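## Task

Find the tote in the room and place the yellow foam block inside it, with no part of the block sticking out past the tote's rim. The block must stay there on its own once the robot lets go, and the robot must not tip over or be left leaning.

## Robot and tools

Robot: TidyBot++, a wheeled base (0.54 m long, 0.50 m wide, 0.38 m tall) on four powered casters, carrying one seven-joint arm with a two-finger gripper. The shoulder sits 0.12 m ahead of the base centre, 0.68 m above the floor. Cameras: base_camera (fixed on the base, looking forward and down) and wrist_camera (on the hand, looking along the fingers). The arm begins folded, hand down, poking up to 0.08 m beyond the base front.

Frames: the base frame has its origin on the floor below the base centre, x forward, y left, z up. hand_pose is reported in it, for the point between the finger pads; the hand's own z runs out along the fingers and its y is the closing direction. Odometry is the base frame as it was when the scene began; heading is positive to the left, -3.142 to 3.142.

execute_actions: argument actions is a list holding zero or one action (empty = just report state and images). An action may contain base, joints, speeds. base takes exactly one key, each a relative offset from where the base last measured itself: translate_m (metres, forward +, -2 to 2), strafe_m (metres, left +, -2 to 2), rotate_rad (radians, counter-clockwise from above +, -6.3 to 6.3). joints holds absolute targets by name, in radians: joint_1_rad (any angle; + is clockwise from above, opposite to rotate_rad), joint_2_rad shoulder (-2.249 to 2.249), joint_3_rad (any angle), joint_4_rad elbow (-2.579 to 2.579), joint_5_rad (any angle), joint_6_rad wrist (-2.099 to 2.099), joint_7_rad (any angle; hand down, + turns counter-clockwise from above, at 1.57 the fingers open left/right), plus gripper_pos from 0 (open, about 85 mm gap) to 1 (closed, squeezing about 100 N per finger). Unbounded joints go the short way; move more than half a turn in several steps. speeds caps that action's base speed: translate_m and strafe_m 0.05 to 0.5 m/s, rotate_rad 0.1 to 1.57 rad/s (defaults are the maximums). A base move needing over 8.667 s is refused; no action runs past 15 s. cameras picks which images return (base_camera, wrist_camera, all; [] for none). Unknown keys or out-of-range values reject the whole call with no motion. Omitted joints may keep pushing toward older targets.

wait: seconds 0 to 10; nothing new is commanded. zoom_image: camera plus region [x0, y0, x1, y1] in pixels of that camera's latest image, top-left origin, at most 504 by 504. read_manual: licence texts only. finished_scene: pass the current scene number; irreversible, and the result tells whether the goal was met and gives the next task.

Arm geometry: with joint_1_rad 0, joint_3_rad 3.14, joint_5_rad 0 the arm stays in the base's x-z plane. Segment tilts from vertical (forward +): upper arm (0.42 m) = j2; forearm (0.31 m) = j2 - j4; hand (0.31 m, wrist to hand point) = j2 - j4 - j6. Forward reach from the shoulder is the sum of length times sin(tilt), height above it the sum of length times cos(tilt). A downward-pointing hand reaches at most about 0.94 m above the floor, only near the base. Closed fingertips go about 20 mm past the hand point.

Result lines: base_status and joint_status describe how the last accepted action ended: done, off_target (stopped short, may still be pushing), contact_stop or time_out (gave up, holding). For the base, done only means the wheels turned the commanded amount; slipping or blocking can still leave it short. For the gripper, off_target at a partial value means something is held; done at 1 means the fingers closed on nothing. "joint command not followed" with a cause means the arm's targets were withheld (e.g. to avoid the arm hitting itself); those joints say not_followed and may retry later. base_odometry counts wheel turns; base_tilt is in degrees (forward/right positive, about 1 degree bias). motor_effort is percent of max with the action's peak in brackets. on_its_own lists motion you did not command. Motor temperatures list each arm joint; MOTOR HOT from 60 °C, OVER-TEMPERATURE FAULT at 75 °C (arm sags; resend targets). ARM HIT flags a hard self or base collision. Torque limits: joints 1-4 104.5 N m (warning 56.7), joints 5-7 51.3 N m (warning 29.4); hitting one freezes the arm for 10 s and skips the rest of the call.

Accuracy: friction leaves joints slightly off; fix by commanding last target plus (wanted minus read). The hand often lands 1-2 cm off, more when stretched, so keep margin above the floor; trust images over hand_pose. A held load makes the arm sag; never command a joint to its current reading while holding. Odometry drifts a few cm over many moves.

Avoid: dropping or flinging objects, shoving hard, driving while the arm is caught on something high (above about 0.8 m the robot can topple), pushing sideways on a raised hand, and driving the arm into obstacles. Back off or retract the arm to end a lean. Leave the item fully inside the tote and released before ending the scene.

Each tool is called after "Call:" by a JSON object that holds its "api" and its "payload", one argument or row to a line.

## Session

Call:
{"api": "execute_actions", "payload": {
  "actions": []
}}

Scene clock: 0.00 s.
Motor temperatures (°C, as the motors report them): [35 32 35 34 39 42 38]
base_odometry: x=+0.000 y=+0.000 heading=+0.000 (m, m, rad; odometry frame)
base_tilt: forward=+0.5 right=-0.2 (deg)
base_status: not commanded
joint_positions: joint_1_rad=-0.002 joint_2_rad=-0.320 joint_3_rad=+3.145 joint_4_rad=-2.569 joint_5_rad=-0.029 joint_6_rad=-0.857 joint_7_rad=+1.590 gripper_pos=+0.000
joint_status: not commanded
motor_effort: joint_1_rad=+0 joint_2_rad=-2 joint_3_rad=+1 joint_4_rad=+12 joint_5_rad=+0 joint_6_rad=+0 joint_7_rad=+0 (%)
hand_pose: x=+0.2424 y=+0.0081 z=+0.5730 quat_wxyz=(-0.011, +1.000, +0.000, +0.018) (m; base frame)
pictures: base_camera, wrist_camera
Images, in order (width x height): base_camera 644x364, wrist_camera 644x476.

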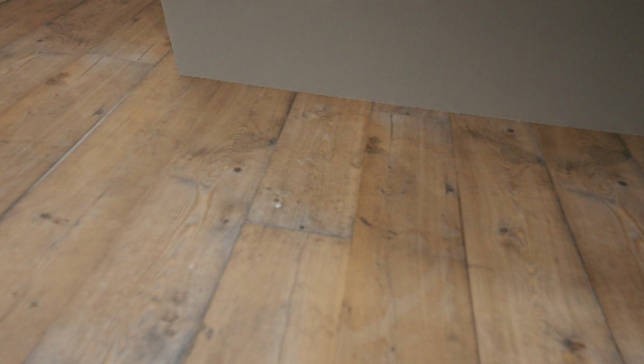

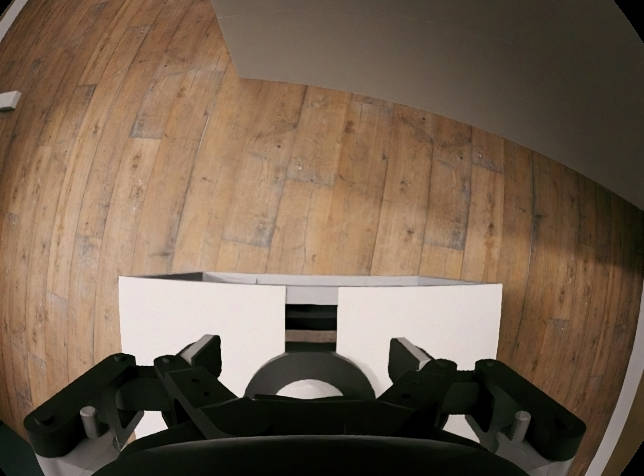

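Call:
{"api": "execute_actions", "payload": {
  "actions": [
    {"joints":{"joint_6_rad":0.35,"joint_7_rad":1.57}}
  ],
  "cameras": ["wrist_camera"]
}}

Call:
{"api": "execute_actions", "payload": {
  "actions": [
    {"base":{"rotate_rad":1.57}}
  ]
}}

Call:
{"api": "execute_actions", "payload": {
  "actions": [
    {"base":{"rotate_rad":1.57}}
  ]
}}

Call:
{"api": "execute_actions", "payload": {
  "actions": [
    {"base":{"rotate_rad":1.57}}
  ]
}}

Scene clock: 6.97 s.
Motor temperatures (°C, as the motors report them): [35 32 35 34 39 42 38]
base_odometry: x=+0.000 y=+0.000 heading=+0.000 (m, m, rad; odometry frame)
base_tilt: forward=+0.5 right=-0.2 (deg)
base_status: not commanded
joint_positions: joint_1_rad=-0.002 joint_2_rad=-0.320 joint_3_rad=+3.145 joint_4_rad=-2.568 joint_5_rad=-0.029 joint_6_rad=+0.342 joint_7_rad=+1.590 gripper_pos=+0.000
joint_status: all done
motor_effort: joint_1_rad=+0(0) joint_2_rad=-7(7) joint_3_rad=+1(1) joint_4_rad=+17(17) joint_5_rad=+0(0) joint_6_rad=+8(7) joint_7_rad=+0(0) (%)
hand_pose: x=+0.5255 y=-0.0023 z=+0.7818 quat_wxyz=(+0.002, +0.815, -0.007, +0.579) (m; base frame)
pictures: wrist_camera
camera_calibration (this result's frames):
wrist_camera: T_world_to_cam=[[-0.0447494, -0.997983, 0.0450209, -0.0223676], [-0.298389, -0.0296562, -0.953983, 0.962658], [0.953395, -0.056124, -0.296461, -0.138296], [0, 0, 0, 1]] pos_world=[0.418097, -0.00153545, 0.878367]
Images, in order (width x height): wrist_camera 644x476.

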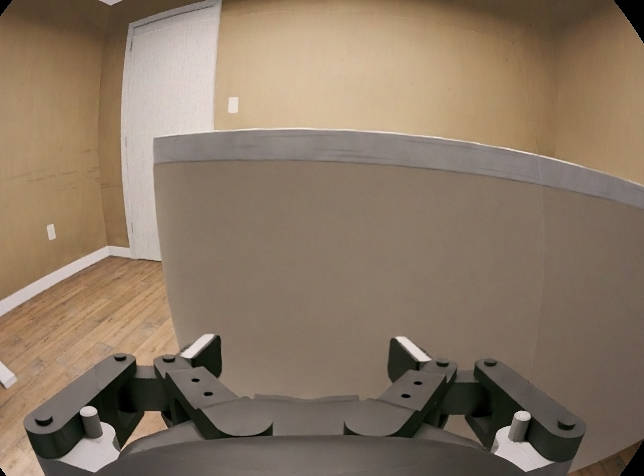

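Scene clock: 9.30 s.
Motor temperatures (°C, as the motors report them): [35 32 35 34 39 42 38]
base_odometry: x=+0.000 y=+0.000 heading=+1.569 (m, m, rad; odometry frame)
base_tilt: forward=+0.5 right=-0.2 (deg)
base_status: done
joint_positions: joint_1_rad=-0.002 joint_2_rad=-0.320 joint_3_rad=+3.145 joint_4_rad=-2.568 joint_5_rad=-0.029 joint_6_rad=+0.342 joint_7_rad=+1.590 gripper_pos=+0.000
joint_status: not commanded
motor_effort: joint_1_rad=+0(1) joint_2_rad=-7(8) joint_3_rad=+1(2) joint_4_rad=+18(18) joint_5_rad=+0(0) joint_6_rad=+8(8) joint_7_rad=+0(0) (%)
hand_pose: x=+0.5255 y=-0.0022 z=+0.7818 quat_wxyz=(+0.002, +0.815, -0.007, +0.579) (m; base frame)
pictures: base_camera, wrist_camera
camera_calibration (this result's frames):
wrist_camera: T_world_to_cam=[[-0.0445935, -0.997988, 0.0450612, -0.0224138], [-0.298385, -0.0297414, -0.953982, 0.962656], [0.953403, -0.055987, -0.296458, -0.138298], [0, 0, 0, 1]] pos_world=[0.418096, -0.00148079, 0.878367]
Images, in order (width x height): base_camera 644x364, wrist_camera 644x476.

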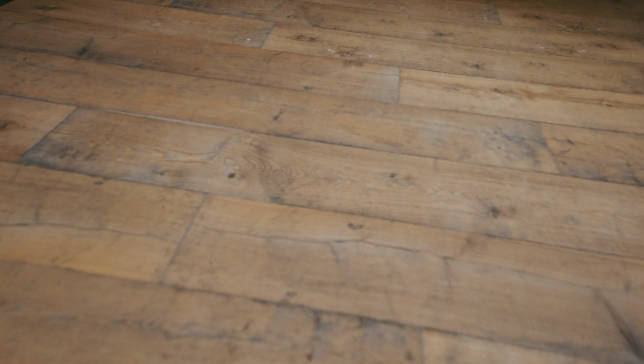

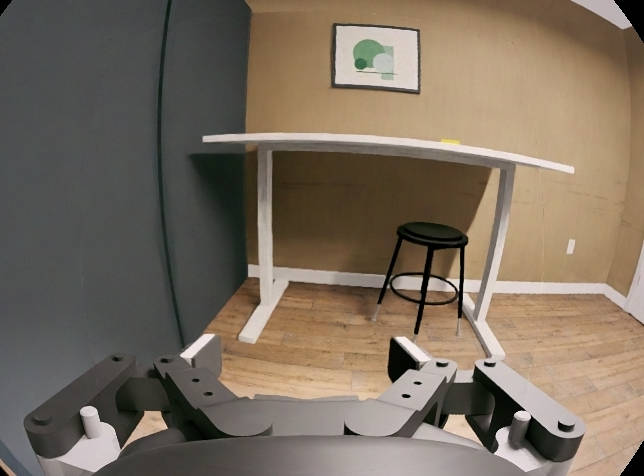

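Scene clock: 11.63 s.
Motor temperatures (°C, as the motors report them): [35 32 35 34 39 42 38]
base_odometry: x=+0.000 y=+0.000 heading=+3.138 (m, m, rad; odometry frame)
base_tilt: forward=+0.5 right=-0.2 (deg)
base_status: done
joint_positions: joint_1_rad=-0.002 joint_2_rad=-0.320 joint_3_rad=+3.145 joint_4_rad=-2.568 joint_5_rad=-0.029 joint_6_rad=+0.342 joint_7_rad=+1.590 gripper_pos=+0.000
joint_status: not commanded
motor_effort: joint_1_rad=+0(1) joint_2_rad=-7(8) joint_3_rad=+1(2) joint_4_rad=+17(17) joint_5_rad=+0(0) joint_6_rad=+8(8) joint_7_rad=+0(0) (%)
hand_pose: x=+0.5255 y=-0.0021 z=+0.7818 quat_wxyz=(+0.002, +0.815, -0.007, +0.579) (m; base frame)
pictures: base_camera, wrist_camera
camera_calibration (this result's frames):
wrist_camera: T_world_to_cam=[[-0.044456, -0.997993, 0.045096, -0.0224539], [-0.29838, -0.0298157, -0.953981, 0.962654], [0.953411, -0.055866, -0.296456, -0.138299], [0, 0, 0, 1]] pos_world=[0.418095, -0.00143279, 0.878367]
Images, in order (width x height): base_camera 644x364, wrist_camera 644x476.

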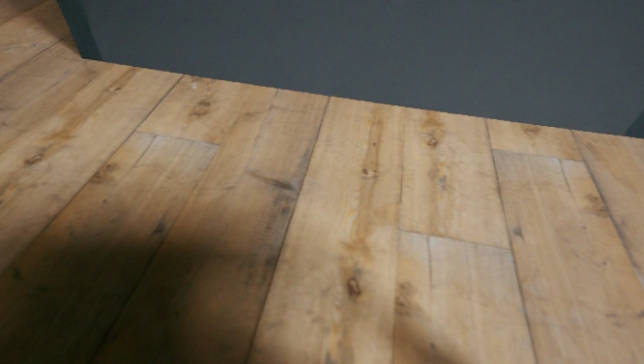

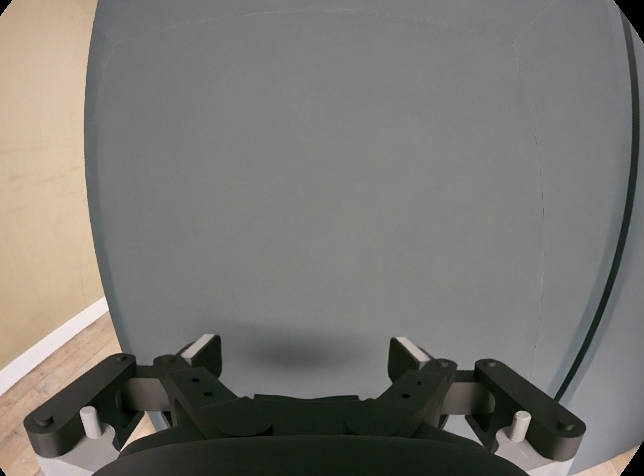

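Scene clock: 13.97 s.
Motor temperatures (°C, as the motors report them): [35 32 35 34 39 42 38]
base_odometry: x=+0.000 y=+0.000 heading=-1.576 (m, m, rad; odometry frame)
base_tilt: forward=+0.5 right=-0.2 (deg)
base_status: done
joint_positions: joint_1_rad=-0.002 joint_2_rad=-0.320 joint_3_rad=+3.145 joint_4_rad=-2.568 joint_5_rad=-0.029 joint_6_rad=+0.342 joint_7_rad=+1.590 gripper_pos=+0.000
joint_status: not commanded
motor_effort: joint_1_rad=+0(1) joint_2_rad=-7(8) joint_3_rad=+1(3) joint_4_rad=+18(17) joint_5_rad=+0(0) joint_6_rad=+8(8) joint_7_rad=+0(0) (%)
hand_pose: x=+0.5255 y=-0.0021 z=+0.7818 quat_wxyz=(+0.001, +0.815, -0.007, +0.579) (m; base frame)
pictures: base_camera, wrist_camera
camera_calibration (this result's frames):
wrist_camera: T_world_to_cam=[[-0.044331, -0.997997, 0.0451267, -0.0224898], [-0.298377, -0.0298825, -0.95398, 0.962652], [0.953418, -0.0557556, -0.296454, -0.1383], [0, 0, 0, 1]] pos_world=[0.418094, -0.00138922, 0.878366]
Images, in order (width x height): base_camera 644x364, wrist_camera 644x476.

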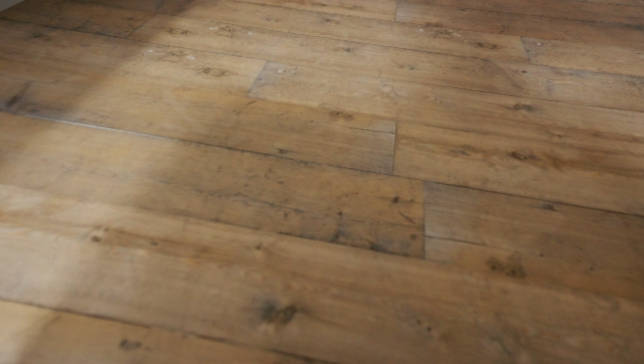

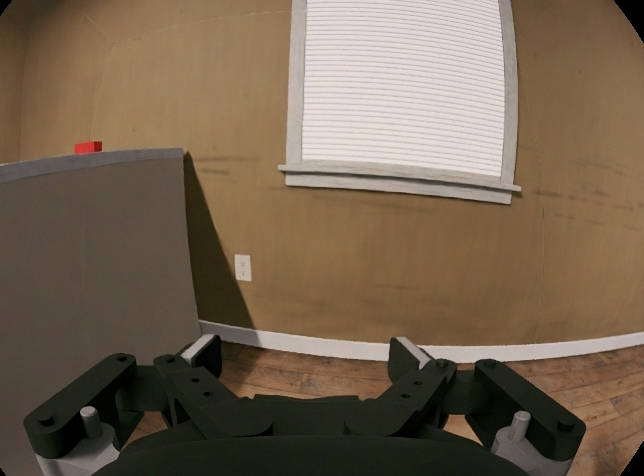

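Call:
{"api": "execute_actions", "payload": {
  "actions": [
    {"joints":{"joint_4_rad":-1.0,"joint_6_rad":-1.4},"base":{"rotate_rad":1.0}}
  ],
  "cameras": ["wrist_camera"]
}}

Call:
{"api": "execute_actions", "payload": {
  "actions": [
    {"base":{"rotate_rad":1.6}}
  ],
  "cameras": ["wrist_camera"]
}}

Scene clock: 22.40 s.
Motor temperatures (°C, as the motors report them): [35 32 35 34 39 42 38]
base_odometry: x=+0.000 y=+0.000 heading=-0.577 (m, m, rad; odometry frame)
base_tilt: forward=+0.5 right=-0.2 (deg)
base_status: done
joint_positions: joint_1_rad=-0.003 joint_2_rad=-0.320 joint_3_rad=+3.143 joint_4_rad=-1.009 joint_5_rad=-0.029 joint_6_rad=-1.373 joint_7_rad=+1.590 gripper_pos=+0.000
joint_status: all done
motor_effort: joint_1_rad=+0(1) joint_2_rad=-4(13) joint_3_rad=+1(3) joint_4_rad=+15(21) joint_5_rad=+0(0) joint_6_rad=+7(8) joint_7_rad=+0(0) (%)
hand_pose: x=+0.4607 y=+0.0102 z=+1.1771 quat_wxyz=(-0.009, +0.858, +0.013, +0.514) (m; base frame)
pictures: wrist_camera
camera_calibration (this result's frames):
wrist_camera: T_world_to_cam=[[0.00856219, -0.998567, 0.0528174, -0.0643788], [-0.440634, -0.0511824, -0.896226, 1.31859], [0.897646, -0.0155995, -0.440441, 0.236136], [0, 0, 0, 1]] pos_world=[0.3696, 0.0068855, 1.28916]
Images, in order (width x height): wrist_camera 644x476.

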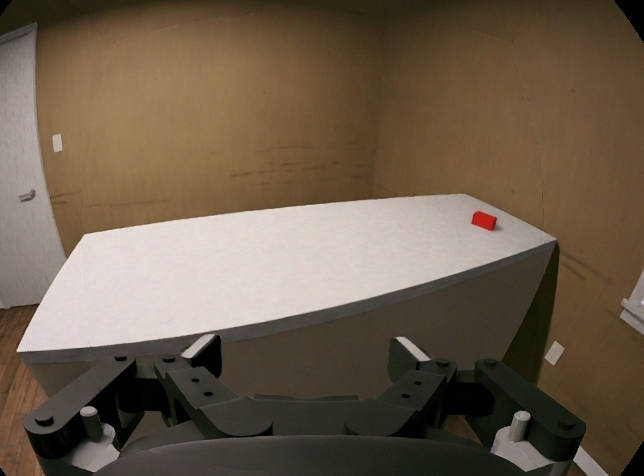

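Scene clock: 24.70 s.
Motor temperatures (°C, as the motors report them): [35 32 35 34 39 42 38]
base_odometry: x=+0.000 y=+0.000 heading=+1.022 (m, m, rad; odometry frame)
base_tilt: forward=+0.5 right=-0.2 (deg)
base_status: done
joint_positions: joint_1_rad=-0.003 joint_2_rad=-0.320 joint_3_rad=+3.143 joint_4_rad=-1.009 joint_5_rad=-0.029 joint_6_rad=-1.373 joint_7_rad=+1.590 gripper_pos=+0.000
joint_status: not commanded
motor_effort: joint_1_rad=+0(1) joint_2_rad=-4(6) joint_3_rad=+1(3) joint_4_rad=+15(15) joint_5_rad=+0(1) joint_6_rad=+7(7) joint_7_rad=+0(0) (%)
hand_pose: x=+0.4607 y=+0.0102 z=+1.1771 quat_wxyz=(-0.009, +0.858, +0.013, +0.514) (m; base frame)
pictures: wrist_camera
camera_calibration (this result's frames):
wrist_camera: T_world_to_cam=[[0.00858404, -0.998567, 0.0528245, -0.0643862], [-0.440633, -0.0511984, -0.896226, 1.31859], [0.897646, -0.015583, -0.440441, 0.236136], [0, 0, 0, 1]] pos_world=[0.369599, 0.00689532, 1.28916]
Images, in order (width x height): wrist_camera 644x476.

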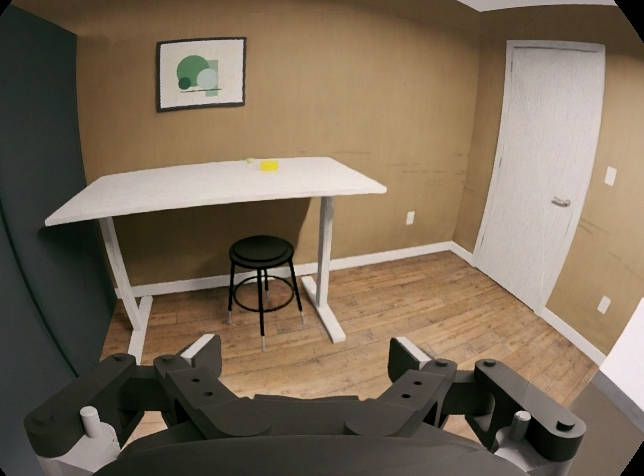

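Call:
{"api": "zoom_image", "payload": {
  "camera": "wrist_camera",
  "region": [180, 120, 380, 240]
}}

Call:
{"api": "execute_actions", "payload": {
  "actions": [
    {"base":{"rotate_rad":2.9}}
  ],
  "cameras": ["wrist_camera"]
}}

Region (180, 120, 380, 240) of wrist_camera's 644x476 image, scaled by 2.520; it fills the top 302 rows of this view, and the rest is white.

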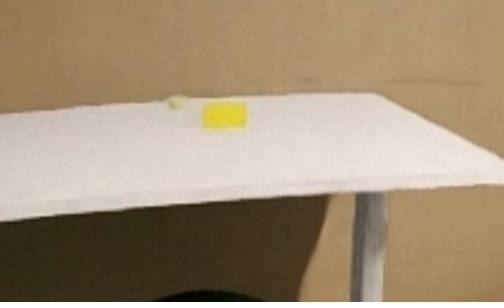

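Scene clock: 30.43 s.
Motor temperatures (°C, as the motors report them): [35 32 35 34 39 42 38]
base_odometry: x=+0.000 y=+0.000 heading=-2.362 (m, m, rad; odometry frame)
base_tilt: forward=+0.5 right=-0.2 (deg)
base_status: done
joint_positions: joint_1_rad=-0.003 joint_2_rad=-0.320 joint_3_rad=+3.143 joint_4_rad=-1.009 joint_5_rad=-0.029 joint_6_rad=-1.373 joint_7_rad=+1.590 gripper_pos=+0.000
joint_status: not commanded
motor_effort: joint_1_rad=+0(1) joint_2_rad=-4(7) joint_3_rad=+1(3) joint_4_rad=+14(15) joint_5_rad=+0(1) joint_6_rad=+7(7) joint_7_rad=+0(0) (%)
hand_pose: x=+0.4607 y=+0.0102 z=+1.1771 quat_wxyz=(-0.009, +0.858, +0.013, +0.514) (m; base frame)
pictures: wrist_camera
camera_calibration (this result's frames):
wrist_camera: T_world_to_cam=[[0.00856545, -0.998567, 0.0528185, -0.06438], [-0.440634, -0.0511849, -0.896226, 1.31859], [0.897646, -0.015597, -0.440442, 0.236136], [0, 0, 0, 1]] pos_world=[0.369599, 0.00688694, 1.28916]
Images, in order (width x height): wrist_camera 644x476.

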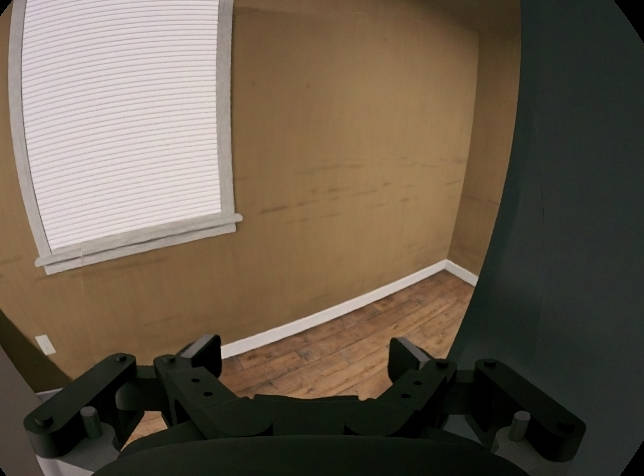

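Call:
{"api": "execute_actions", "payload": {
  "actions": [
    {"base":{"rotate_rad":-2.605}}
  ],
  "cameras": []
}}

Call:
{"api": "execute_actions", "payload": {
  "actions": [
    {"base":{"strafe_m":-0.32}}
  ],
  "cameras": []
}}

Call:
{"api": "execute_actions", "payload": {
  "actions": [
    {"base":{"translate_m":0.8}}
  ]
}}

Scene clock: 49.67 s.
Motor temperatures (°C, as the motors report them): [35 32 35 34 39 42 38]
base_odometry: x=+0.000 y=+0.000 heading=+1.317 (m, m, rad; odometry frame)
base_tilt: forward=+0.5 right=-0.2 (deg)
base_status: done
joint_positions: joint_1_rad=-0.003 joint_2_rad=-0.320 joint_3_rad=+3.143 joint_4_rad=-1.009 joint_5_rad=-0.029 joint_6_rad=-1.373 joint_7_rad=+1.590 gripper_pos=+0.000
joint_status: not commanded
motor_effort: joint_1_rad=+0(1) joint_2_rad=-4(7) joint_3_rad=+2(3) joint_4_rad=+15(15) joint_5_rad=-1(1) joint_6_rad=+7(7) joint_7_rad=+0(0) (%)
hand_pose: x=+0.4607 y=+0.0105 z=+1.1771 quat_wxyz=(-0.009, +0.858, +0.014, +0.514) (m; base frame)
pictures: none
No camera images: the call's "cameras" was empty. Leave "cameras" out to get every camera's image.

Scene clock: 51.63 s.
Motor temperatures (°C, as the motors report them): [35 32 35 34 39 42 38]
base_odometry: x=+0.310 y=-0.081 heading=+1.316 (m, m, rad; odometry frame)
base_tilt: forward=+0.5 right=-0.2 (deg)
base_status: done
joint_positions: joint_1_rad=-0.003 joint_2_rad=-0.320 joint_3_rad=+3.145 joint_4_rad=-1.009 joint_5_rad=-0.029 joint_6_rad=-1.373 joint_7_rad=+1.590 gripper_pos=+0.000
joint_status: not commanded
motor_effort: joint_1_rad=+0(1) joint_2_rad=-4(5) joint_3_rad=+1(4) joint_4_rad=+15(15) joint_5_rad=+0(1) joint_6_rad=+7(7) joint_7_rad=+0(0) (%)
hand_pose: x=+0.4607 y=+0.0092 z=+1.1771 quat_wxyz=(-0.009, +0.858, +0.012, +0.514) (m; base frame)
pictures: none
No camera images: the call's "cameras" was empty. Leave "cameras" out to get every camera's image.

Scene clock: 54.60 s.
Motor temperatures (°C, as the motors report them): [35 32 35 34 39 42 38]
base_odometry: x=+0.512 y=+0.693 heading=+1.316 (m, m, rad; odometry frame)
base_tilt: forward=+0.5 right=-0.2 (deg)
base_status: done
joint_positions: joint_1_rad=-0.003 joint_2_rad=-0.320 joint_3_rad=+3.145 joint_4_rad=-1.008 joint_5_rad=-0.029 joint_6_rad=-1.375 joint_7_rad=+1.590 gripper_pos=+0.000
joint_status: not commanded
motor_effort: joint_1_rad=+0(0) joint_2_rad=-6(9) joint_3_rad=+1(2) joint_4_rad=+15(15) joint_5_rad=+0(1) joint_6_rad=+7(8) joint_7_rad=+0(0) (%)
hand_pose: x=+0.4605 y=+0.0092 z=+1.1773 quat_wxyz=(-0.009, +0.858, +0.012, +0.514) (m; base frame)
pictures: base_camera, wrist_camera
camera_calibration (this result's frames):
wrist_camera: T_world_to_cam=[[0.00674191, -0.998612, 0.0522302, -0.0637973], [-0.441021, -0.0498465, -0.896112, 1.31862], [0.897472, -0.0169931, -0.440745, 0.236867], [0, 0, 0, 1]] pos_world=[0.369388, 0.00604511, 1.28936]
Images, in order (width x height): base_camera 644x364, wrist_camera 644x476.

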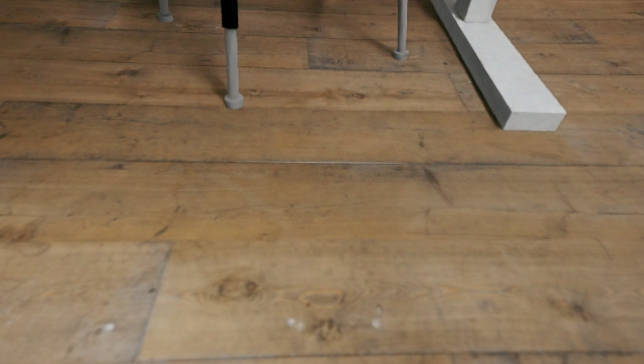

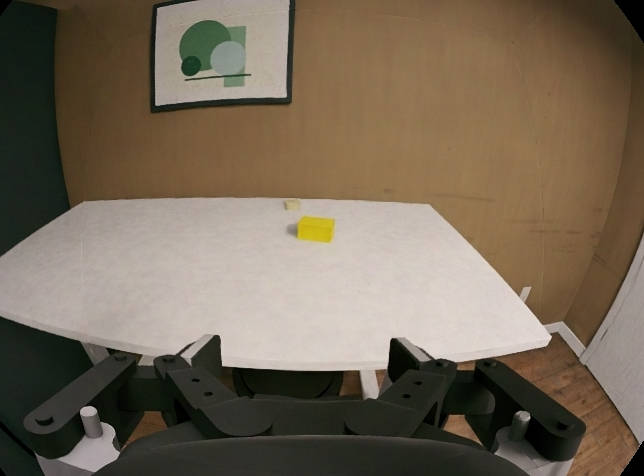

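Call:
{"api": "execute_actions", "payload": {
  "actions": [
    {"base":{"strafe_m":-0.9}}
  ],
  "cameras": []
}}

Call:
{"api": "execute_actions", "payload": {
  "actions": [
    {"base":{"rotate_rad":1.571}}
  ],
  "cameras": []
}}

Call:
{"api": "execute_actions", "payload": {
  "actions": [
    {"base":{"strafe_m":-1.0}}
  ]
}}

Scene clock: 77.27 s.
Motor temperatures (°C, as the motors report them): [35 32 35 35 39 42 38]
base_odometry: x=+1.383 y=+0.467 heading=+1.316 (m, m, rad; odometry frame)
base_tilt: forward=+0.5 right=-0.2 (deg)
base_status: done
joint_positions: joint_1_rad=-0.003 joint_2_rad=-0.320 joint_3_rad=+3.145 joint_4_rad=-1.008 joint_5_rad=-0.029 joint_6_rad=-1.375 joint_7_rad=+1.590 gripper_pos=+0.000
joint_status: not commanded
motor_effort: joint_1_rad=+0(1) joint_2_rad=-4(6) joint_3_rad=+1(4) joint_4_rad=+14(15) joint_5_rad=-1(1) joint_6_rad=+7(7) joint_7_rad=+0(0) (%)
hand_pose: x=+0.4604 y=+0.0094 z=+1.1773 quat_wxyz=(-0.009, +0.858, +0.013, +0.514) (m; base frame)
pictures: none
No camera images: the call's "cameras" was empty. Leave "cameras" out to get every camera's image.

Scene clock: 79.60 s.
Motor temperatures (°C, as the motors report them): [35 32 35 35 39 42 38]
base_odometry: x=+1.383 y=+0.467 heading=+2.886 (m, m, rad; odometry frame)
base_tilt: forward=+0.5 right=-0.2 (deg)
base_status: done
joint_positions: joint_1_rad=-0.003 joint_2_rad=-0.320 joint_3_rad=+3.145 joint_4_rad=-1.008 joint_5_rad=-0.029 joint_6_rad=-1.375 joint_7_rad=+1.590 gripper_pos=+0.000
joint_status: not commanded
motor_effort: joint_1_rad=+0(1) joint_2_rad=-4(9) joint_3_rad=+1(3) joint_4_rad=+14(17) joint_5_rad=+0(1) joint_6_rad=+7(7) joint_7_rad=+0(0) (%)
hand_pose: x=+0.4604 y=+0.0095 z=+1.1773 quat_wxyz=(-0.009, +0.858, +0.013, +0.514) (m; base frame)
pictures: none
No camera images: the call's "cameras" was empty. Leave "cameras" out to get every camera's image.

Scene clock: 82.97 s.
Motor temperatures (°C, as the motors report them): [35 32 35 35 39 42 38]
base_odometry: x=+1.634 y=+1.436 heading=+2.887 (m, m, rad; odometry frame)
base_tilt: forward=+0.5 right=-0.2 (deg)
base_status: done
joint_positions: joint_1_rad=-0.003 joint_2_rad=-0.320 joint_3_rad=+3.144 joint_4_rad=-1.008 joint_5_rad=-0.029 joint_6_rad=-1.375 joint_7_rad=+1.590 gripper_pos=+0.000
joint_status: not commanded
motor_effort: joint_1_rad=+0(1) joint_2_rad=-4(6) joint_3_rad=+1(4) joint_4_rad=+14(15) joint_5_rad=-1(1) joint_6_rad=+7(7) joint_7_rad=+0(0) (%)
hand_pose: x=+0.4604 y=+0.0097 z=+1.1773 quat_wxyz=(-0.009, +0.858, +0.013, +0.514) (m; base frame)
pictures: base_camera, wrist_camera
camera_calibration (this result's frames):
wrist_camera: T_world_to_cam=[[0.0076417, -0.99859, 0.0525297, -0.0641125], [-0.44099, -0.0505124, -0.89609, 1.3186], [0.89748, -0.0163174, -0.440754, 0.236939], [0, 0, 0, 1]] pos_world=[0.369333, 0.00645002, 1.28939]
Images, in order (width x height): base_camera 644x364, wrist_camera 644x476.

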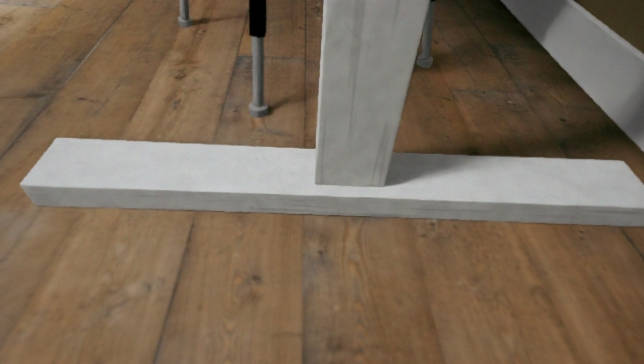

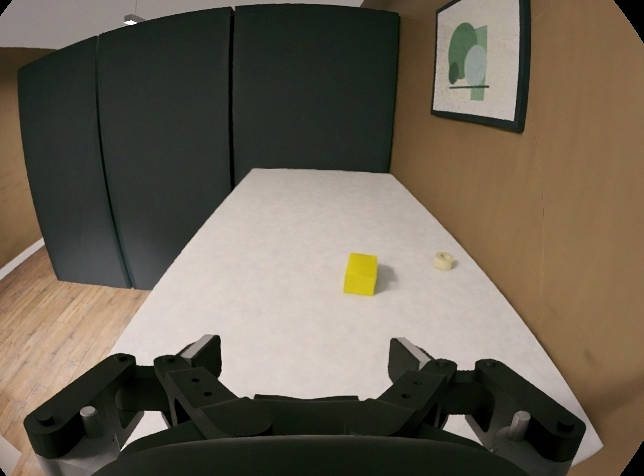

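Call:
{"api": "execute_actions", "payload": {
  "actions": [
    {"base":{"strafe_m":-0.095},"joints":{"joint_4_rad":-1.10,"joint_6_rad":-0.40}}
  ],
  "cameras": []
}}

Call:
{"api": "execute_actions", "payload": {
  "actions": [
    {"base":{"translate_m":-0.13},"joints":{"joint_2_rad":0.40}}
  ]
}}

Scene clock: 98.83 s.
Motor temperatures (°C, as the motors report them): [35 32 35 35 39 42 38]
base_odometry: x=+1.658 y=+1.528 heading=+2.888 (m, m, rad; odometry frame)
base_tilt: forward=+0.5 right=-0.2 (deg)
base_status: done
joint_positions: joint_1_rad=-0.003 joint_2_rad=-0.320 joint_3_rad=+3.147 joint_4_rad=-1.090 joint_5_rad=-0.029 joint_6_rad=-0.410 joint_7_rad=+1.590 gripper_pos=+0.000
joint_status: all done
motor_effort: joint_1_rad=+0(1) joint_2_rad=-5(7) joint_3_rad=+1(4) joint_4_rad=+16(16) joint_5_rad=-1(1) joint_6_rad=+7(9) joint_7_rad=+0(0) (%)
hand_pose: x=+0.4932 y=+0.0030 z=+1.4256 quat_wxyz=(-0.006, +0.556, +0.002, +0.831) (m; base frame)
pictures: none
No camera images: the call's "cameras" was empty. Leave "cameras" out to get every camera's image.

Scene clock: 100.93 s.
Motor temperatures (°C, as the motors report them): [35 32 35 35 39 42 38]
base_odometry: x=+1.784 y=+1.495 heading=+2.888 (m, m, rad; odometry frame)
base_tilt: forward=+0.5 right=-0.2 (deg)
base_status: done
joint_positions: joint_1_rad=-0.003 joint_2_rad=+0.406 joint_3_rad=+3.147 joint_4_rad=-1.104 joint_5_rad=-0.029 joint_6_rad=-0.410 joint_7_rad=+1.590 gripper_pos=+0.000
joint_status: all done
motor_effort: joint_1_rad=+0(0) joint_2_rad=-40(47) joint_3_rad=+1(2) joint_4_rad=+21(23) joint_5_rad=+0(1) joint_6_rad=+7(9) joint_7_rad=+0(0) (%)
hand_pose: x=+0.8917 y=+0.0040 z=+0.9810 quat_wxyz=(-0.005, +0.819, +0.000, +0.574) (m; base frame)
pictures: base_camera, wrist_camera
camera_calibration (this result's frames):
wrist_camera: T_world_to_cam=[[-0.0247233, -0.998804, 0.0421748, -0.0237059], [-0.310506, -0.0324288, -0.950018, 1.26906], [0.95025, -0.0365832, -0.309333, -0.412669], [0, 0, 0, 1]] pos_world=[0.785605, 0.00237994, 1.07898]
Images, in order (width x height): base_camera 644x364, wrist_camera 644x476.

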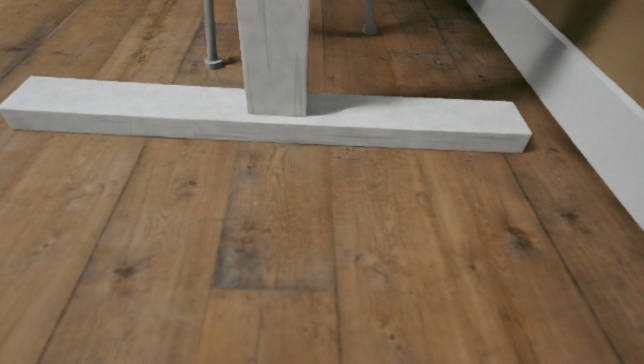

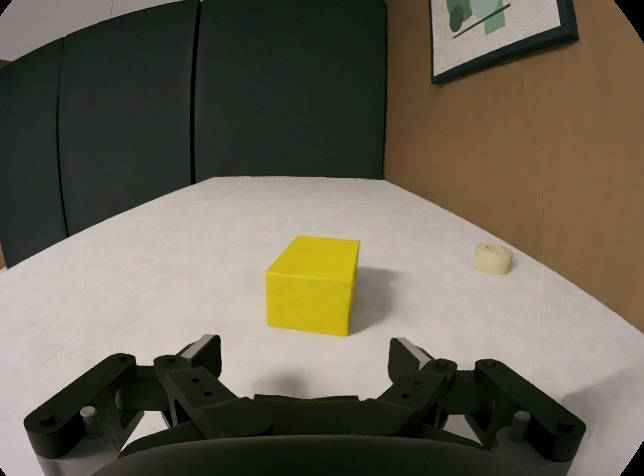

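Call:
{"api": "execute_actions", "payload": {
  "actions": [
    {"base":{"strafe_m":-0.012}}
  ],
  "cameras": []
}}

Call:
{"api": "execute_actions", "payload": {
  "actions": [
    {"base":{"translate_m":0.11},"speeds":{"translate_m":0.1}}
  ]
}}

Scene clock: 109.63 s.
Motor temperatures (°C, as the motors report them): [35 33 35 35 39 42 38]
base_odometry: x=+1.787 y=+1.507 heading=+2.888 (m, m, rad; odometry frame)
base_tilt: forward=+0.5 right=-0.2 (deg)
base_status: done
joint_positions: joint_1_rad=+0.001 joint_2_rad=+0.406 joint_3_rad=+3.146 joint_4_rad=-1.104 joint_5_rad=-0.029 joint_6_rad=-0.410 joint_7_rad=+1.590 gripper_pos=+0.000
joint_status: not commanded
motor_effort: joint_1_rad=-1(4) joint_2_rad=-40(43) joint_3_rad=+0(3) joint_4_rad=+20(21) joint_5_rad=+0(1) joint_6_rad=+8(8) joint_7_rad=+0(0) (%)
hand_pose: x=+0.8917 y=+0.0014 z=+0.9810 quat_wxyz=(-0.004, +0.819, -0.001, +0.574) (m; base frame)
pictures: none
No camera images: the call's "cameras" was empty. Leave "cameras" out to get every camera's image.

Scene clock: 111.30 s.
Motor temperatures (°C, as the motors report them): [35 33 35 35 39 42 38]
base_odometry: x=+1.680 y=+1.535 heading=+2.888 (m, m, rad; odometry frame)
base_tilt: forward=+0.6 right=-0.2 (deg)
base_status: done
joint_positions: joint_1_rad=+0.001 joint_2_rad=+0.405 joint_3_rad=+3.146 joint_4_rad=-1.104 joint_5_rad=-0.029 joint_6_rad=-0.410 joint_7_rad=+1.590 gripper_pos=+0.000
joint_status: not commanded
motor_effort: joint_1_rad=+0(1) joint_2_rad=-42(44) joint_3_rad=+0(0) joint_4_rad=+21(21) joint_5_rad=+0(0) joint_6_rad=+8(8) joint_7_rad=+0(0) (%)
hand_pose: x=+0.8914 y=+0.0014 z=+0.9818 quat_wxyz=(-0.004, +0.819, -0.001, +0.574) (m; base frame)
pictures: base_camera, wrist_camera
camera_calibration (this result's frames):
wrist_camera: T_world_to_cam=[[-0.0281836, -0.998717, 0.0420816, -0.0232297], [-0.309608, -0.0313065, -0.950349, 1.26918], [0.950446, -0.0398131, -0.308328, -0.4134], [0, 0, 0, 1]] pos_world=[0.785208, 0.0000750069, 1.07968]
Images, in order (width x height): base_camera 644x364, wrist_camera 644x476.

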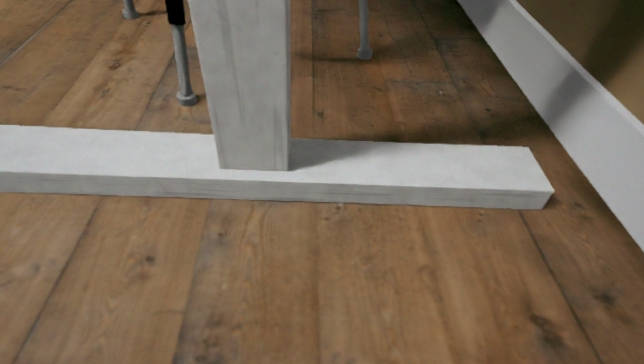

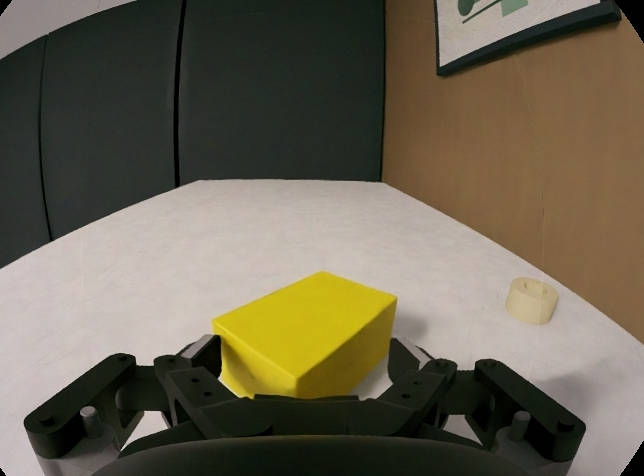

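Call:
{"api": "execute_actions", "payload": {
  "actions": [
    {"base":{"translate_m":-0.12},"speeds":{"translate_m":0.15}}
  ],
  "cameras": ["wrist_camera"]
}}

Scene clock: 115.67 s.
Motor temperatures (°C, as the motors report them): [35 33 35 35 39 42 38]
base_odometry: x=+1.797 y=+1.505 heading=+2.888 (m, m, rad; odometry frame)
base_tilt: forward=+0.5 right=-0.2 (deg)
base_status: done
joint_positions: joint_1_rad=+0.000 joint_2_rad=+0.405 joint_3_rad=+3.146 joint_4_rad=-1.104 joint_5_rad=-0.029 joint_6_rad=-0.410 joint_7_rad=+1.590 gripper_pos=+0.000
joint_status: not commanded
motor_effort: joint_1_rad=+0(3) joint_2_rad=-39(47) joint_3_rad=+1(2) joint_4_rad=+20(22) joint_5_rad=+0(0) joint_6_rad=+8(8) joint_7_rad=+0(0) (%)
hand_pose: x=+0.8914 y=+0.0017 z=+0.9818 quat_wxyz=(-0.005, +0.819, -0.001, +0.574) (m; base frame)
pictures: wrist_camera
camera_calibration (this result's frames):
wrist_camera: T_world_to_cam=[[-0.027762, -0.998729, 0.0420605, -0.0232656], [-0.309517, -0.0314204, -0.950375, 1.26919], [0.950488, -0.0394027, -0.308252, -0.413457], [0, 0, 0, 1]] pos_world=[0.785176, 0.00035093, 1.07973]
Images, in order (width x height): wrist_camera 644x476.

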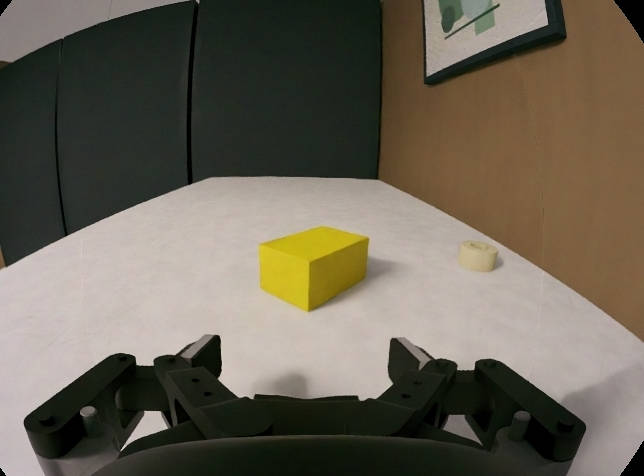

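Call:
{"api": "execute_actions", "payload": {
  "actions": [
    {"base":{"strafe_m":0.015}}
  ],
  "cameras": []
}}

Call:
{"api": "execute_actions", "payload": {
  "actions": [
    {"base":{"translate_m":0.13},"speeds":{"translate_m":0.08}}
  ],
  "cameras": ["wrist_camera"]
}}

Scene clock: 134.67 s.
Motor temperatures (°C, as the motors report them): [35 34 35 35 39 42 38]
base_odometry: x=+1.793 y=+1.490 heading=+2.888 (m, m, rad; odometry frame)
base_tilt: forward=+0.5 right=-0.2 (deg)
base_status: done
joint_positions: joint_1_rad=-0.005 joint_2_rad=+0.405 joint_3_rad=+3.146 joint_4_rad=-1.104 joint_5_rad=-0.029 joint_6_rad=-0.410 joint_7_rad=+1.590 gripper_pos=+0.000
joint_status: not commanded
motor_effort: joint_1_rad=+0(3) joint_2_rad=-40(44) joint_3_rad=+1(1) joint_4_rad=+21(22) joint_5_rad=+0(0) joint_6_rad=+8(8) joint_7_rad=+0(0) (%)
hand_pose: x=+0.8914 y=+0.0064 z=+0.9818 quat_wxyz=(-0.006, +0.819, +0.001, +0.574) (m; base frame)
pictures: none
No camera images: the call's "cameras" was empty. Leave "cameras" out to get every camera's image.

Scene clock: 136.80 s.
Motor temperatures (°C, as the motors report them): [35 34 35 35 39 42 38]
base_odometry: x=+1.667 y=+1.523 heading=+2.888 (m, m, rad; odometry frame)
base_tilt: forward=+0.5 right=-0.2 (deg)
base_status: done
joint_positions: joint_1_rad=-0.005 joint_2_rad=+0.405 joint_3_rad=+3.146 joint_4_rad=-1.104 joint_5_rad=-0.029 joint_6_rad=-0.410 joint_7_rad=+1.590 gripper_pos=+0.000
joint_status: not commanded
motor_effort: joint_1_rad=+0(1) joint_2_rad=-41(44) joint_3_rad=+1(0) joint_4_rad=+21(22) joint_5_rad=+0(1) joint_6_rad=+8(8) joint_7_rad=+0(0) (%)
hand_pose: x=+0.8912 y=+0.0064 z=+0.9824 quat_wxyz=(-0.006, +0.819, +0.001, +0.574) (m; base frame)
pictures: wrist_camera
camera_calibration (this result's frames):
wrist_camera: T_world_to_cam=[[-0.0216479, -0.998888, 0.0418856, -0.0238735], [-0.308668, -0.033171, -0.950591, 1.26923], [0.950923, -0.0335071, -0.307607, -0.41396], [0, 0, 0, 1]] pos_world=[0.784899, 0.0043842, 1.08018]
Images, in order (width x height): wrist_camera 644x476.

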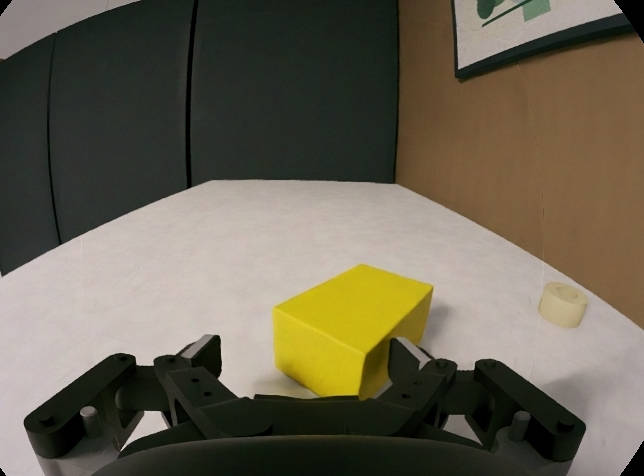

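Call:
{"api": "execute_actions", "payload": {
  "actions": [
    {"base":{"translate_m":0.07},"speeds":{"translate_m":0.06}}
  ],
  "cameras": ["wrist_camera"]
}}

Scene clock: 140.30 s.
Motor temperatures (°C, as the motors report them): [35 34 35 35 39 42 38]
base_odometry: x=+1.599 y=+1.540 heading=+2.889 (m, m, rad; odometry frame)
base_tilt: forward=+0.5 right=-0.2 (deg)
base_status: done
joint_positions: joint_1_rad=-0.005 joint_2_rad=+0.404 joint_3_rad=+3.146 joint_4_rad=-1.104 joint_5_rad=-0.029 joint_6_rad=-0.410 joint_7_rad=+1.590 gripper_pos=+0.000
joint_status: not commanded
motor_effort: joint_1_rad=+0(3) joint_2_rad=-41(45) joint_3_rad=+0(1) joint_4_rad=+21(21) joint_5_rad=+0(1) joint_6_rad=+8(8) joint_7_rad=+0(0) (%)
hand_pose: x=+0.8911 y=+0.0064 z=+0.9825 quat_wxyz=(-0.006, +0.819, +0.001, +0.574) (m; base frame)
pictures: wrist_camera
camera_calibration (this result's frames):
wrist_camera: T_world_to_cam=[[-0.0216706, -0.998888, 0.0418811, -0.0238677], [-0.308507, -0.0331654, -0.950644, 1.26925], [0.950975, -0.0335216, -0.307445, -0.414076], [0, 0, 0, 1]] pos_world=[0.784831, 0.00437347, 1.0803]
Images, in order (width x height): wrist_camera 644x476.

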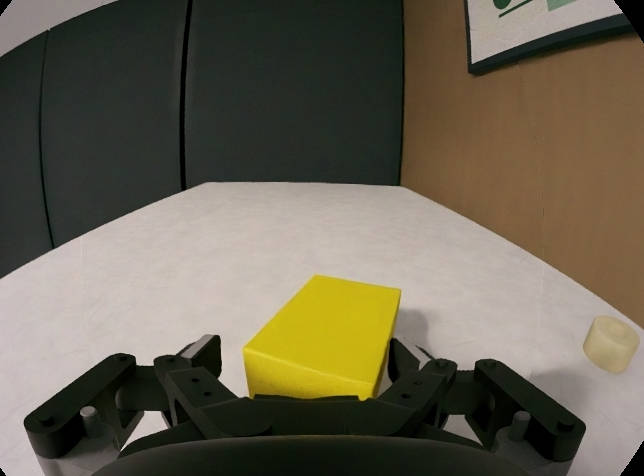

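Worked; it's aligning. Close.

Call:
{"api": "execute_actions", "payload": {
  "actions": [
    {"base":{"translate_m":0.02},"speeds":{"translate_m":0.05}}
  ],
  "cameras": []
}}

Call:
{"api": "execute_actions", "payload": {
  "actions": [
    {"joints":{"gripper_pos":1.0}}
  ],
  "cameras": ["wrist_camera"]
}}

Scene clock: 144.00 s.
Motor temperatures (°C, as the motors report them): [35 34 35 35 39 42 38]
base_odometry: x=+1.579 y=+1.545 heading=+2.889 (m, m, rad; odometry frame)
base_tilt: forward=+0.5 right=-0.2 (deg)
base_status: done
joint_positions: joint_1_rad=-0.005 joint_2_rad=+0.404 joint_3_rad=+3.146 joint_4_rad=-1.104 joint_5_rad=-0.029 joint_6_rad=-0.410 joint_7_rad=+1.590 gripper_pos=+0.000
joint_status: not commanded
motor_effort: joint_1_rad=+0(3) joint_2_rad=-42(45) joint_3_rad=+1(1) joint_4_rad=+21(21) joint_5_rad=+0(0) joint_6_rad=+8(8) joint_7_rad=+0(0) (%)
hand_pose: x=+0.8910 y=+0.0064 z=+0.9827 quat_wxyz=(-0.006, +0.818, +0.001, +0.575) (m; base frame)
pictures: none
No camera images: the call's "cameras" was empty. Leave "cameras" out to get every camera's image.

Scene clock: 145.10 s.
Motor temperatures (°C, as the motors report them): [35 35 35 35 39 42 38]
base_odometry: x=+1.579 y=+1.545 heading=+2.889 (m, m, rad; odometry frame)
base_tilt: forward=+0.5 right=-0.2 (deg)
base_status: not commanded
joint_positions: joint_1_rad=-0.005 joint_2_rad=+0.404 joint_3_rad=+3.146 joint_4_rad=-1.102 joint_5_rad=-0.029 joint_6_rad=-0.410 joint_7_rad=+1.590 gripper_pos=+0.365
joint_status: gripper_pos off_target (ended at +0.365, target +1.000)
motor_effort: joint_1_rad=+0(0) joint_2_rad=-41(42) joint_3_rad=+1(0) joint_4_rad=+21(22) joint_5_rad=+0(1) joint_6_rad=+8(8) joint_7_rad=+0(1) (%)
hand_pose: x=+0.8910 y=+0.0064 z=+0.9837 quat_wxyz=(-0.006, +0.818, +0.001, +0.575) (m; base frame)
pictures: wrist_camera
camera_calibration (this result's frames):
wrist_camera: T_world_to_cam=[[-0.0217566, -0.998888, 0.0418356, -0.0238094], [-0.306755, -0.0331574, -0.951211, 1.26939], [0.95154, -0.0335284, -0.305693, -0.415797], [0, 0, 0, 1]] pos_world=[0.78452, 0.00436568, 1.08134]
Images, in order (width x height): wrist_camera 644x476.

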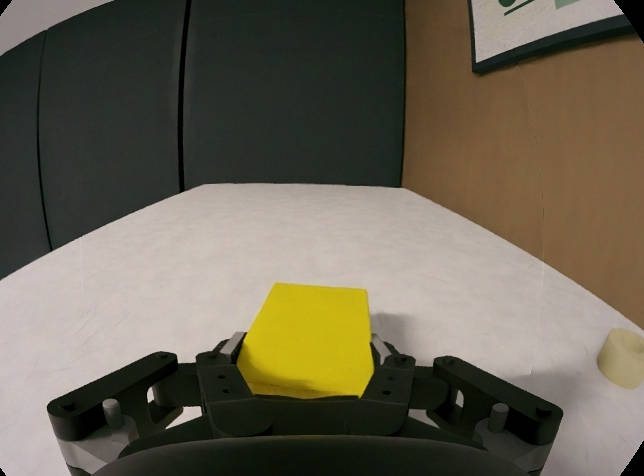

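Call:
{"api": "execute_actions", "payload": {
  "actions": [
    {"joints":{"joint_2_rad":0.0,"joint_6_rad":-0.8}}
  ],
  "cameras": []
}}

Call:
{"api": "execute_actions", "payload": {
  "actions": [
    {"base":{"translate_m":-0.35},"joints":{"joint_2_rad":-0.3,"joint_6_rad":-1.2}}
  ],
  "cameras": []
}}

Call:
{"api": "execute_actions", "payload": {
  "actions": [
    {"base":{"rotate_rad":2.2}}
  ]
}}

Scene clock: 150.10 s.
Motor temperatures (°C, as the motors report them): [35 35 35 35 39 42 38]
base_odometry: x=+1.579 y=+1.545 heading=+2.889 (m, m, rad; odometry frame)
base_tilt: forward=+0.5 right=-0.2 (deg)
base_status: not commanded
joint_positions: joint_1_rad=-0.005 joint_2_rad=-0.003 joint_3_rad=+3.146 joint_4_rad=-1.101 joint_5_rad=-0.029 joint_6_rad=-0.774 joint_7_rad=+1.590 gripper_pos=+0.365
joint_status: all done
motor_effort: joint_1_rad=+0(0) joint_2_rad=-23(45) joint_3_rad=+1(0) joint_4_rad=+19(22) joint_5_rad=+0(1) joint_6_rad=+8(8) joint_7_rad=+0(0) (%)
hand_pose: x=+0.6949 y=+0.0081 z=+1.1534 quat_wxyz=(-0.009, +0.805, +0.006, +0.593) (m; base frame)
pictures: none
No camera images: the call's "cameras" was empty. Leave "cameras" out to get every camera's image.

Scene clock: 152.23 s.
Motor temperatures (°C, as the motors report them): [35 35 35 35 39 42 38]
base_odometry: x=+1.919 y=+1.457 heading=+2.889 (m, m, rad; odometry frame)
base_tilt: forward=+0.5 right=-0.2 (deg)
base_status: done
joint_positions: joint_1_rad=-0.005 joint_2_rad=-0.296 joint_3_rad=+3.146 joint_4_rad=-1.100 joint_5_rad=-0.029 joint_6_rad=-1.178 joint_7_rad=+1.590 gripper_pos=+0.365
joint_status: all done
motor_effort: joint_1_rad=+0(2) joint_2_rad=-6(29) joint_3_rad=+1(2) joint_4_rad=+16(21) joint_5_rad=+0(1) joint_6_rad=+8(8) joint_7_rad=+0(0) (%)
hand_pose: x=+0.5081 y=+0.0091 z=+1.1781 quat_wxyz=(-0.010, +0.836, +0.011, +0.548) (m; base frame)
pictures: none
No camera images: the call's "cameras" was empty. Leave "cameras" out to get every camera's image.

Scene clock: 154.97 s.
Motor temperatures (°C, as the motors report them): [35 35 35 35 39 42 38]
base_odometry: x=+1.919 y=+1.457 heading=-1.195 (m, m, rad; odometry frame)
base_tilt: forward=+0.5 right=-0.2 (deg)
base_status: done
joint_positions: joint_1_rad=-0.005 joint_2_rad=-0.296 joint_3_rad=+3.146 joint_4_rad=-1.100 joint_5_rad=-0.029 joint_6_rad=-1.178 joint_7_rad=+1.590 gripper_pos=+0.365
joint_status: not commanded
motor_effort: joint_1_rad=+0(1) joint_2_rad=-7(10) joint_3_rad=+2(2) joint_4_rad=+17(17) joint_5_rad=+0(1) joint_6_rad=+8(8) joint_7_rad=+0(0) (%)
hand_pose: x=+0.5081 y=+0.0091 z=+1.1781 quat_wxyz=(-0.009, +0.836, +0.010, +0.548) (m; base frame)
pictures: base_camera, wrist_camera
camera_calibration (this result's frames):
wrist_camera: T_world_to_cam=[[-0.0000097154, -0.998834, 0.0482715, -0.0561981], [-0.367796, -0.0448844, -0.928823, 1.34169], [0.929907, -0.0177631, -0.367367, 0.0915784], [0, 0, 0, 1]] pos_world=[0.408307, 0.00571494, 1.28254]
Images, in order (width x height): base_camera 644x364, wrist_camera 644x476.

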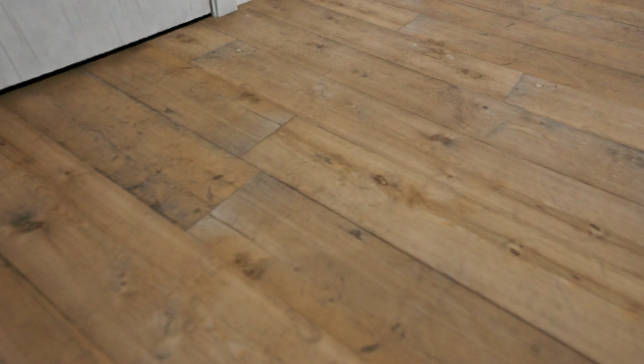

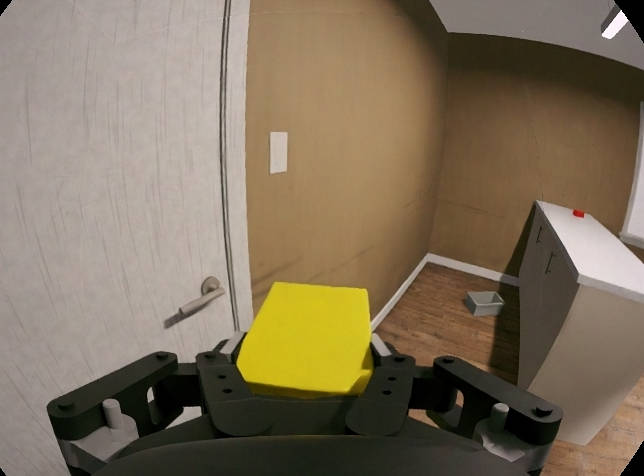

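Call:
{"api": "execute_actions", "payload": {
  "actions": [
    {"base":{"rotate_rad":-0.63}}
  ],
  "cameras": []
}}

Call:
{"api": "execute_actions", "payload": {
  "actions": [
    {"base":{"translate_m":1.2},"joints":{"joint_6_rad":-1.5}}
  ]
}}

Scene clock: 160.23 s.
Motor temperatures (°C, as the motors report them): [35 35 35 35 39 42 38]
base_odometry: x=+1.918 y=+1.457 heading=-1.824 (m, m, rad; odometry frame)
base_tilt: forward=+0.5 right=-0.2 (deg)
base_status: done
joint_positions: joint_1_rad=-0.004 joint_2_rad=-0.296 joint_3_rad=+3.147 joint_4_rad=-1.100 joint_5_rad=-0.029 joint_6_rad=-1.178 joint_7_rad=+1.590 gripper_pos=+0.365
joint_status: not commanded
motor_effort: joint_1_rad=+0(1) joint_2_rad=-7(9) joint_3_rad=+1(1) joint_4_rad=+16(17) joint_5_rad=+0(2) joint_6_rad=+8(8) joint_7_rad=+0(0) (%)
hand_pose: x=+0.5081 y=+0.0084 z=+1.1781 quat_wxyz=(-0.009, +0.836, +0.010, +0.548) (m; base frame)
pictures: none
No camera images: the call's "cameras" was empty. Leave "cameras" out to get every camera's image.

Scene clock: 164.00 s.
Motor temperatures (°C, as the motors report them): [35 34 35 35 39 42 38]
base_odometry: x=+1.616 y=+0.296 heading=-1.825 (m, m, rad; odometry frame)
base_tilt: forward=+0.5 right=-0.2 (deg)
base_status: done
joint_positions: joint_1_rad=-0.004 joint_2_rad=-0.297 joint_3_rad=+3.147 joint_4_rad=-1.101 joint_5_rad=-0.029 joint_6_rad=-1.496 joint_7_rad=+1.590 gripper_pos=+0.365
joint_status: all done
motor_effort: joint_1_rad=+0(0) joint_2_rad=-8(11) joint_3_rad=+1(2) joint_4_rad=+16(17) joint_5_rad=+0(1) joint_6_rad=+6(9) joint_7_rad=+0(0) (%)
hand_pose: x=+0.4544 y=+0.0092 z=+1.0951 quat_wxyz=(-0.010, +0.913, +0.013, +0.409) (m; base frame)
pictures: base_camera, wrist_camera
camera_calibration (this result's frames):
wrist_camera: T_world_to_cam=[[0.0216239, -0.998479, 0.0507086, -0.0645494], [-0.639366, -0.0528039, -0.767087, 1.19113], [0.768599, -0.0158339, -0.639535, 0.482306], [0, 0, 0, 1]] pos_world=[0.392263, 0.00608173, 1.22543]
Images, in order (width x height): base_camera 644x364, wrist_camera 644x476.

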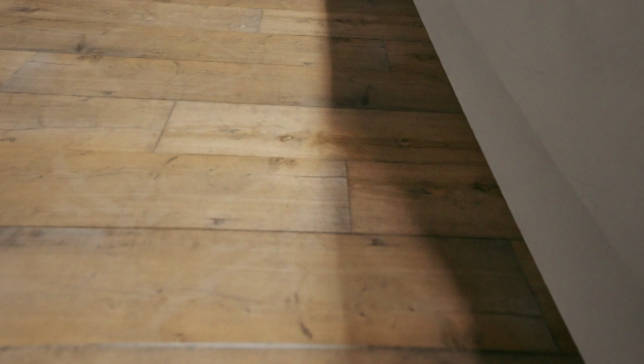

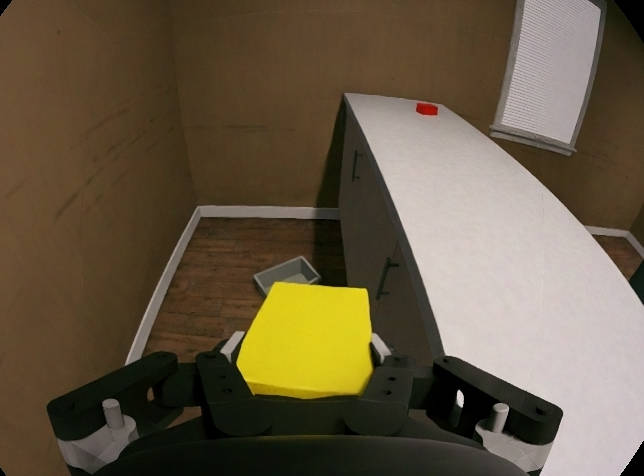

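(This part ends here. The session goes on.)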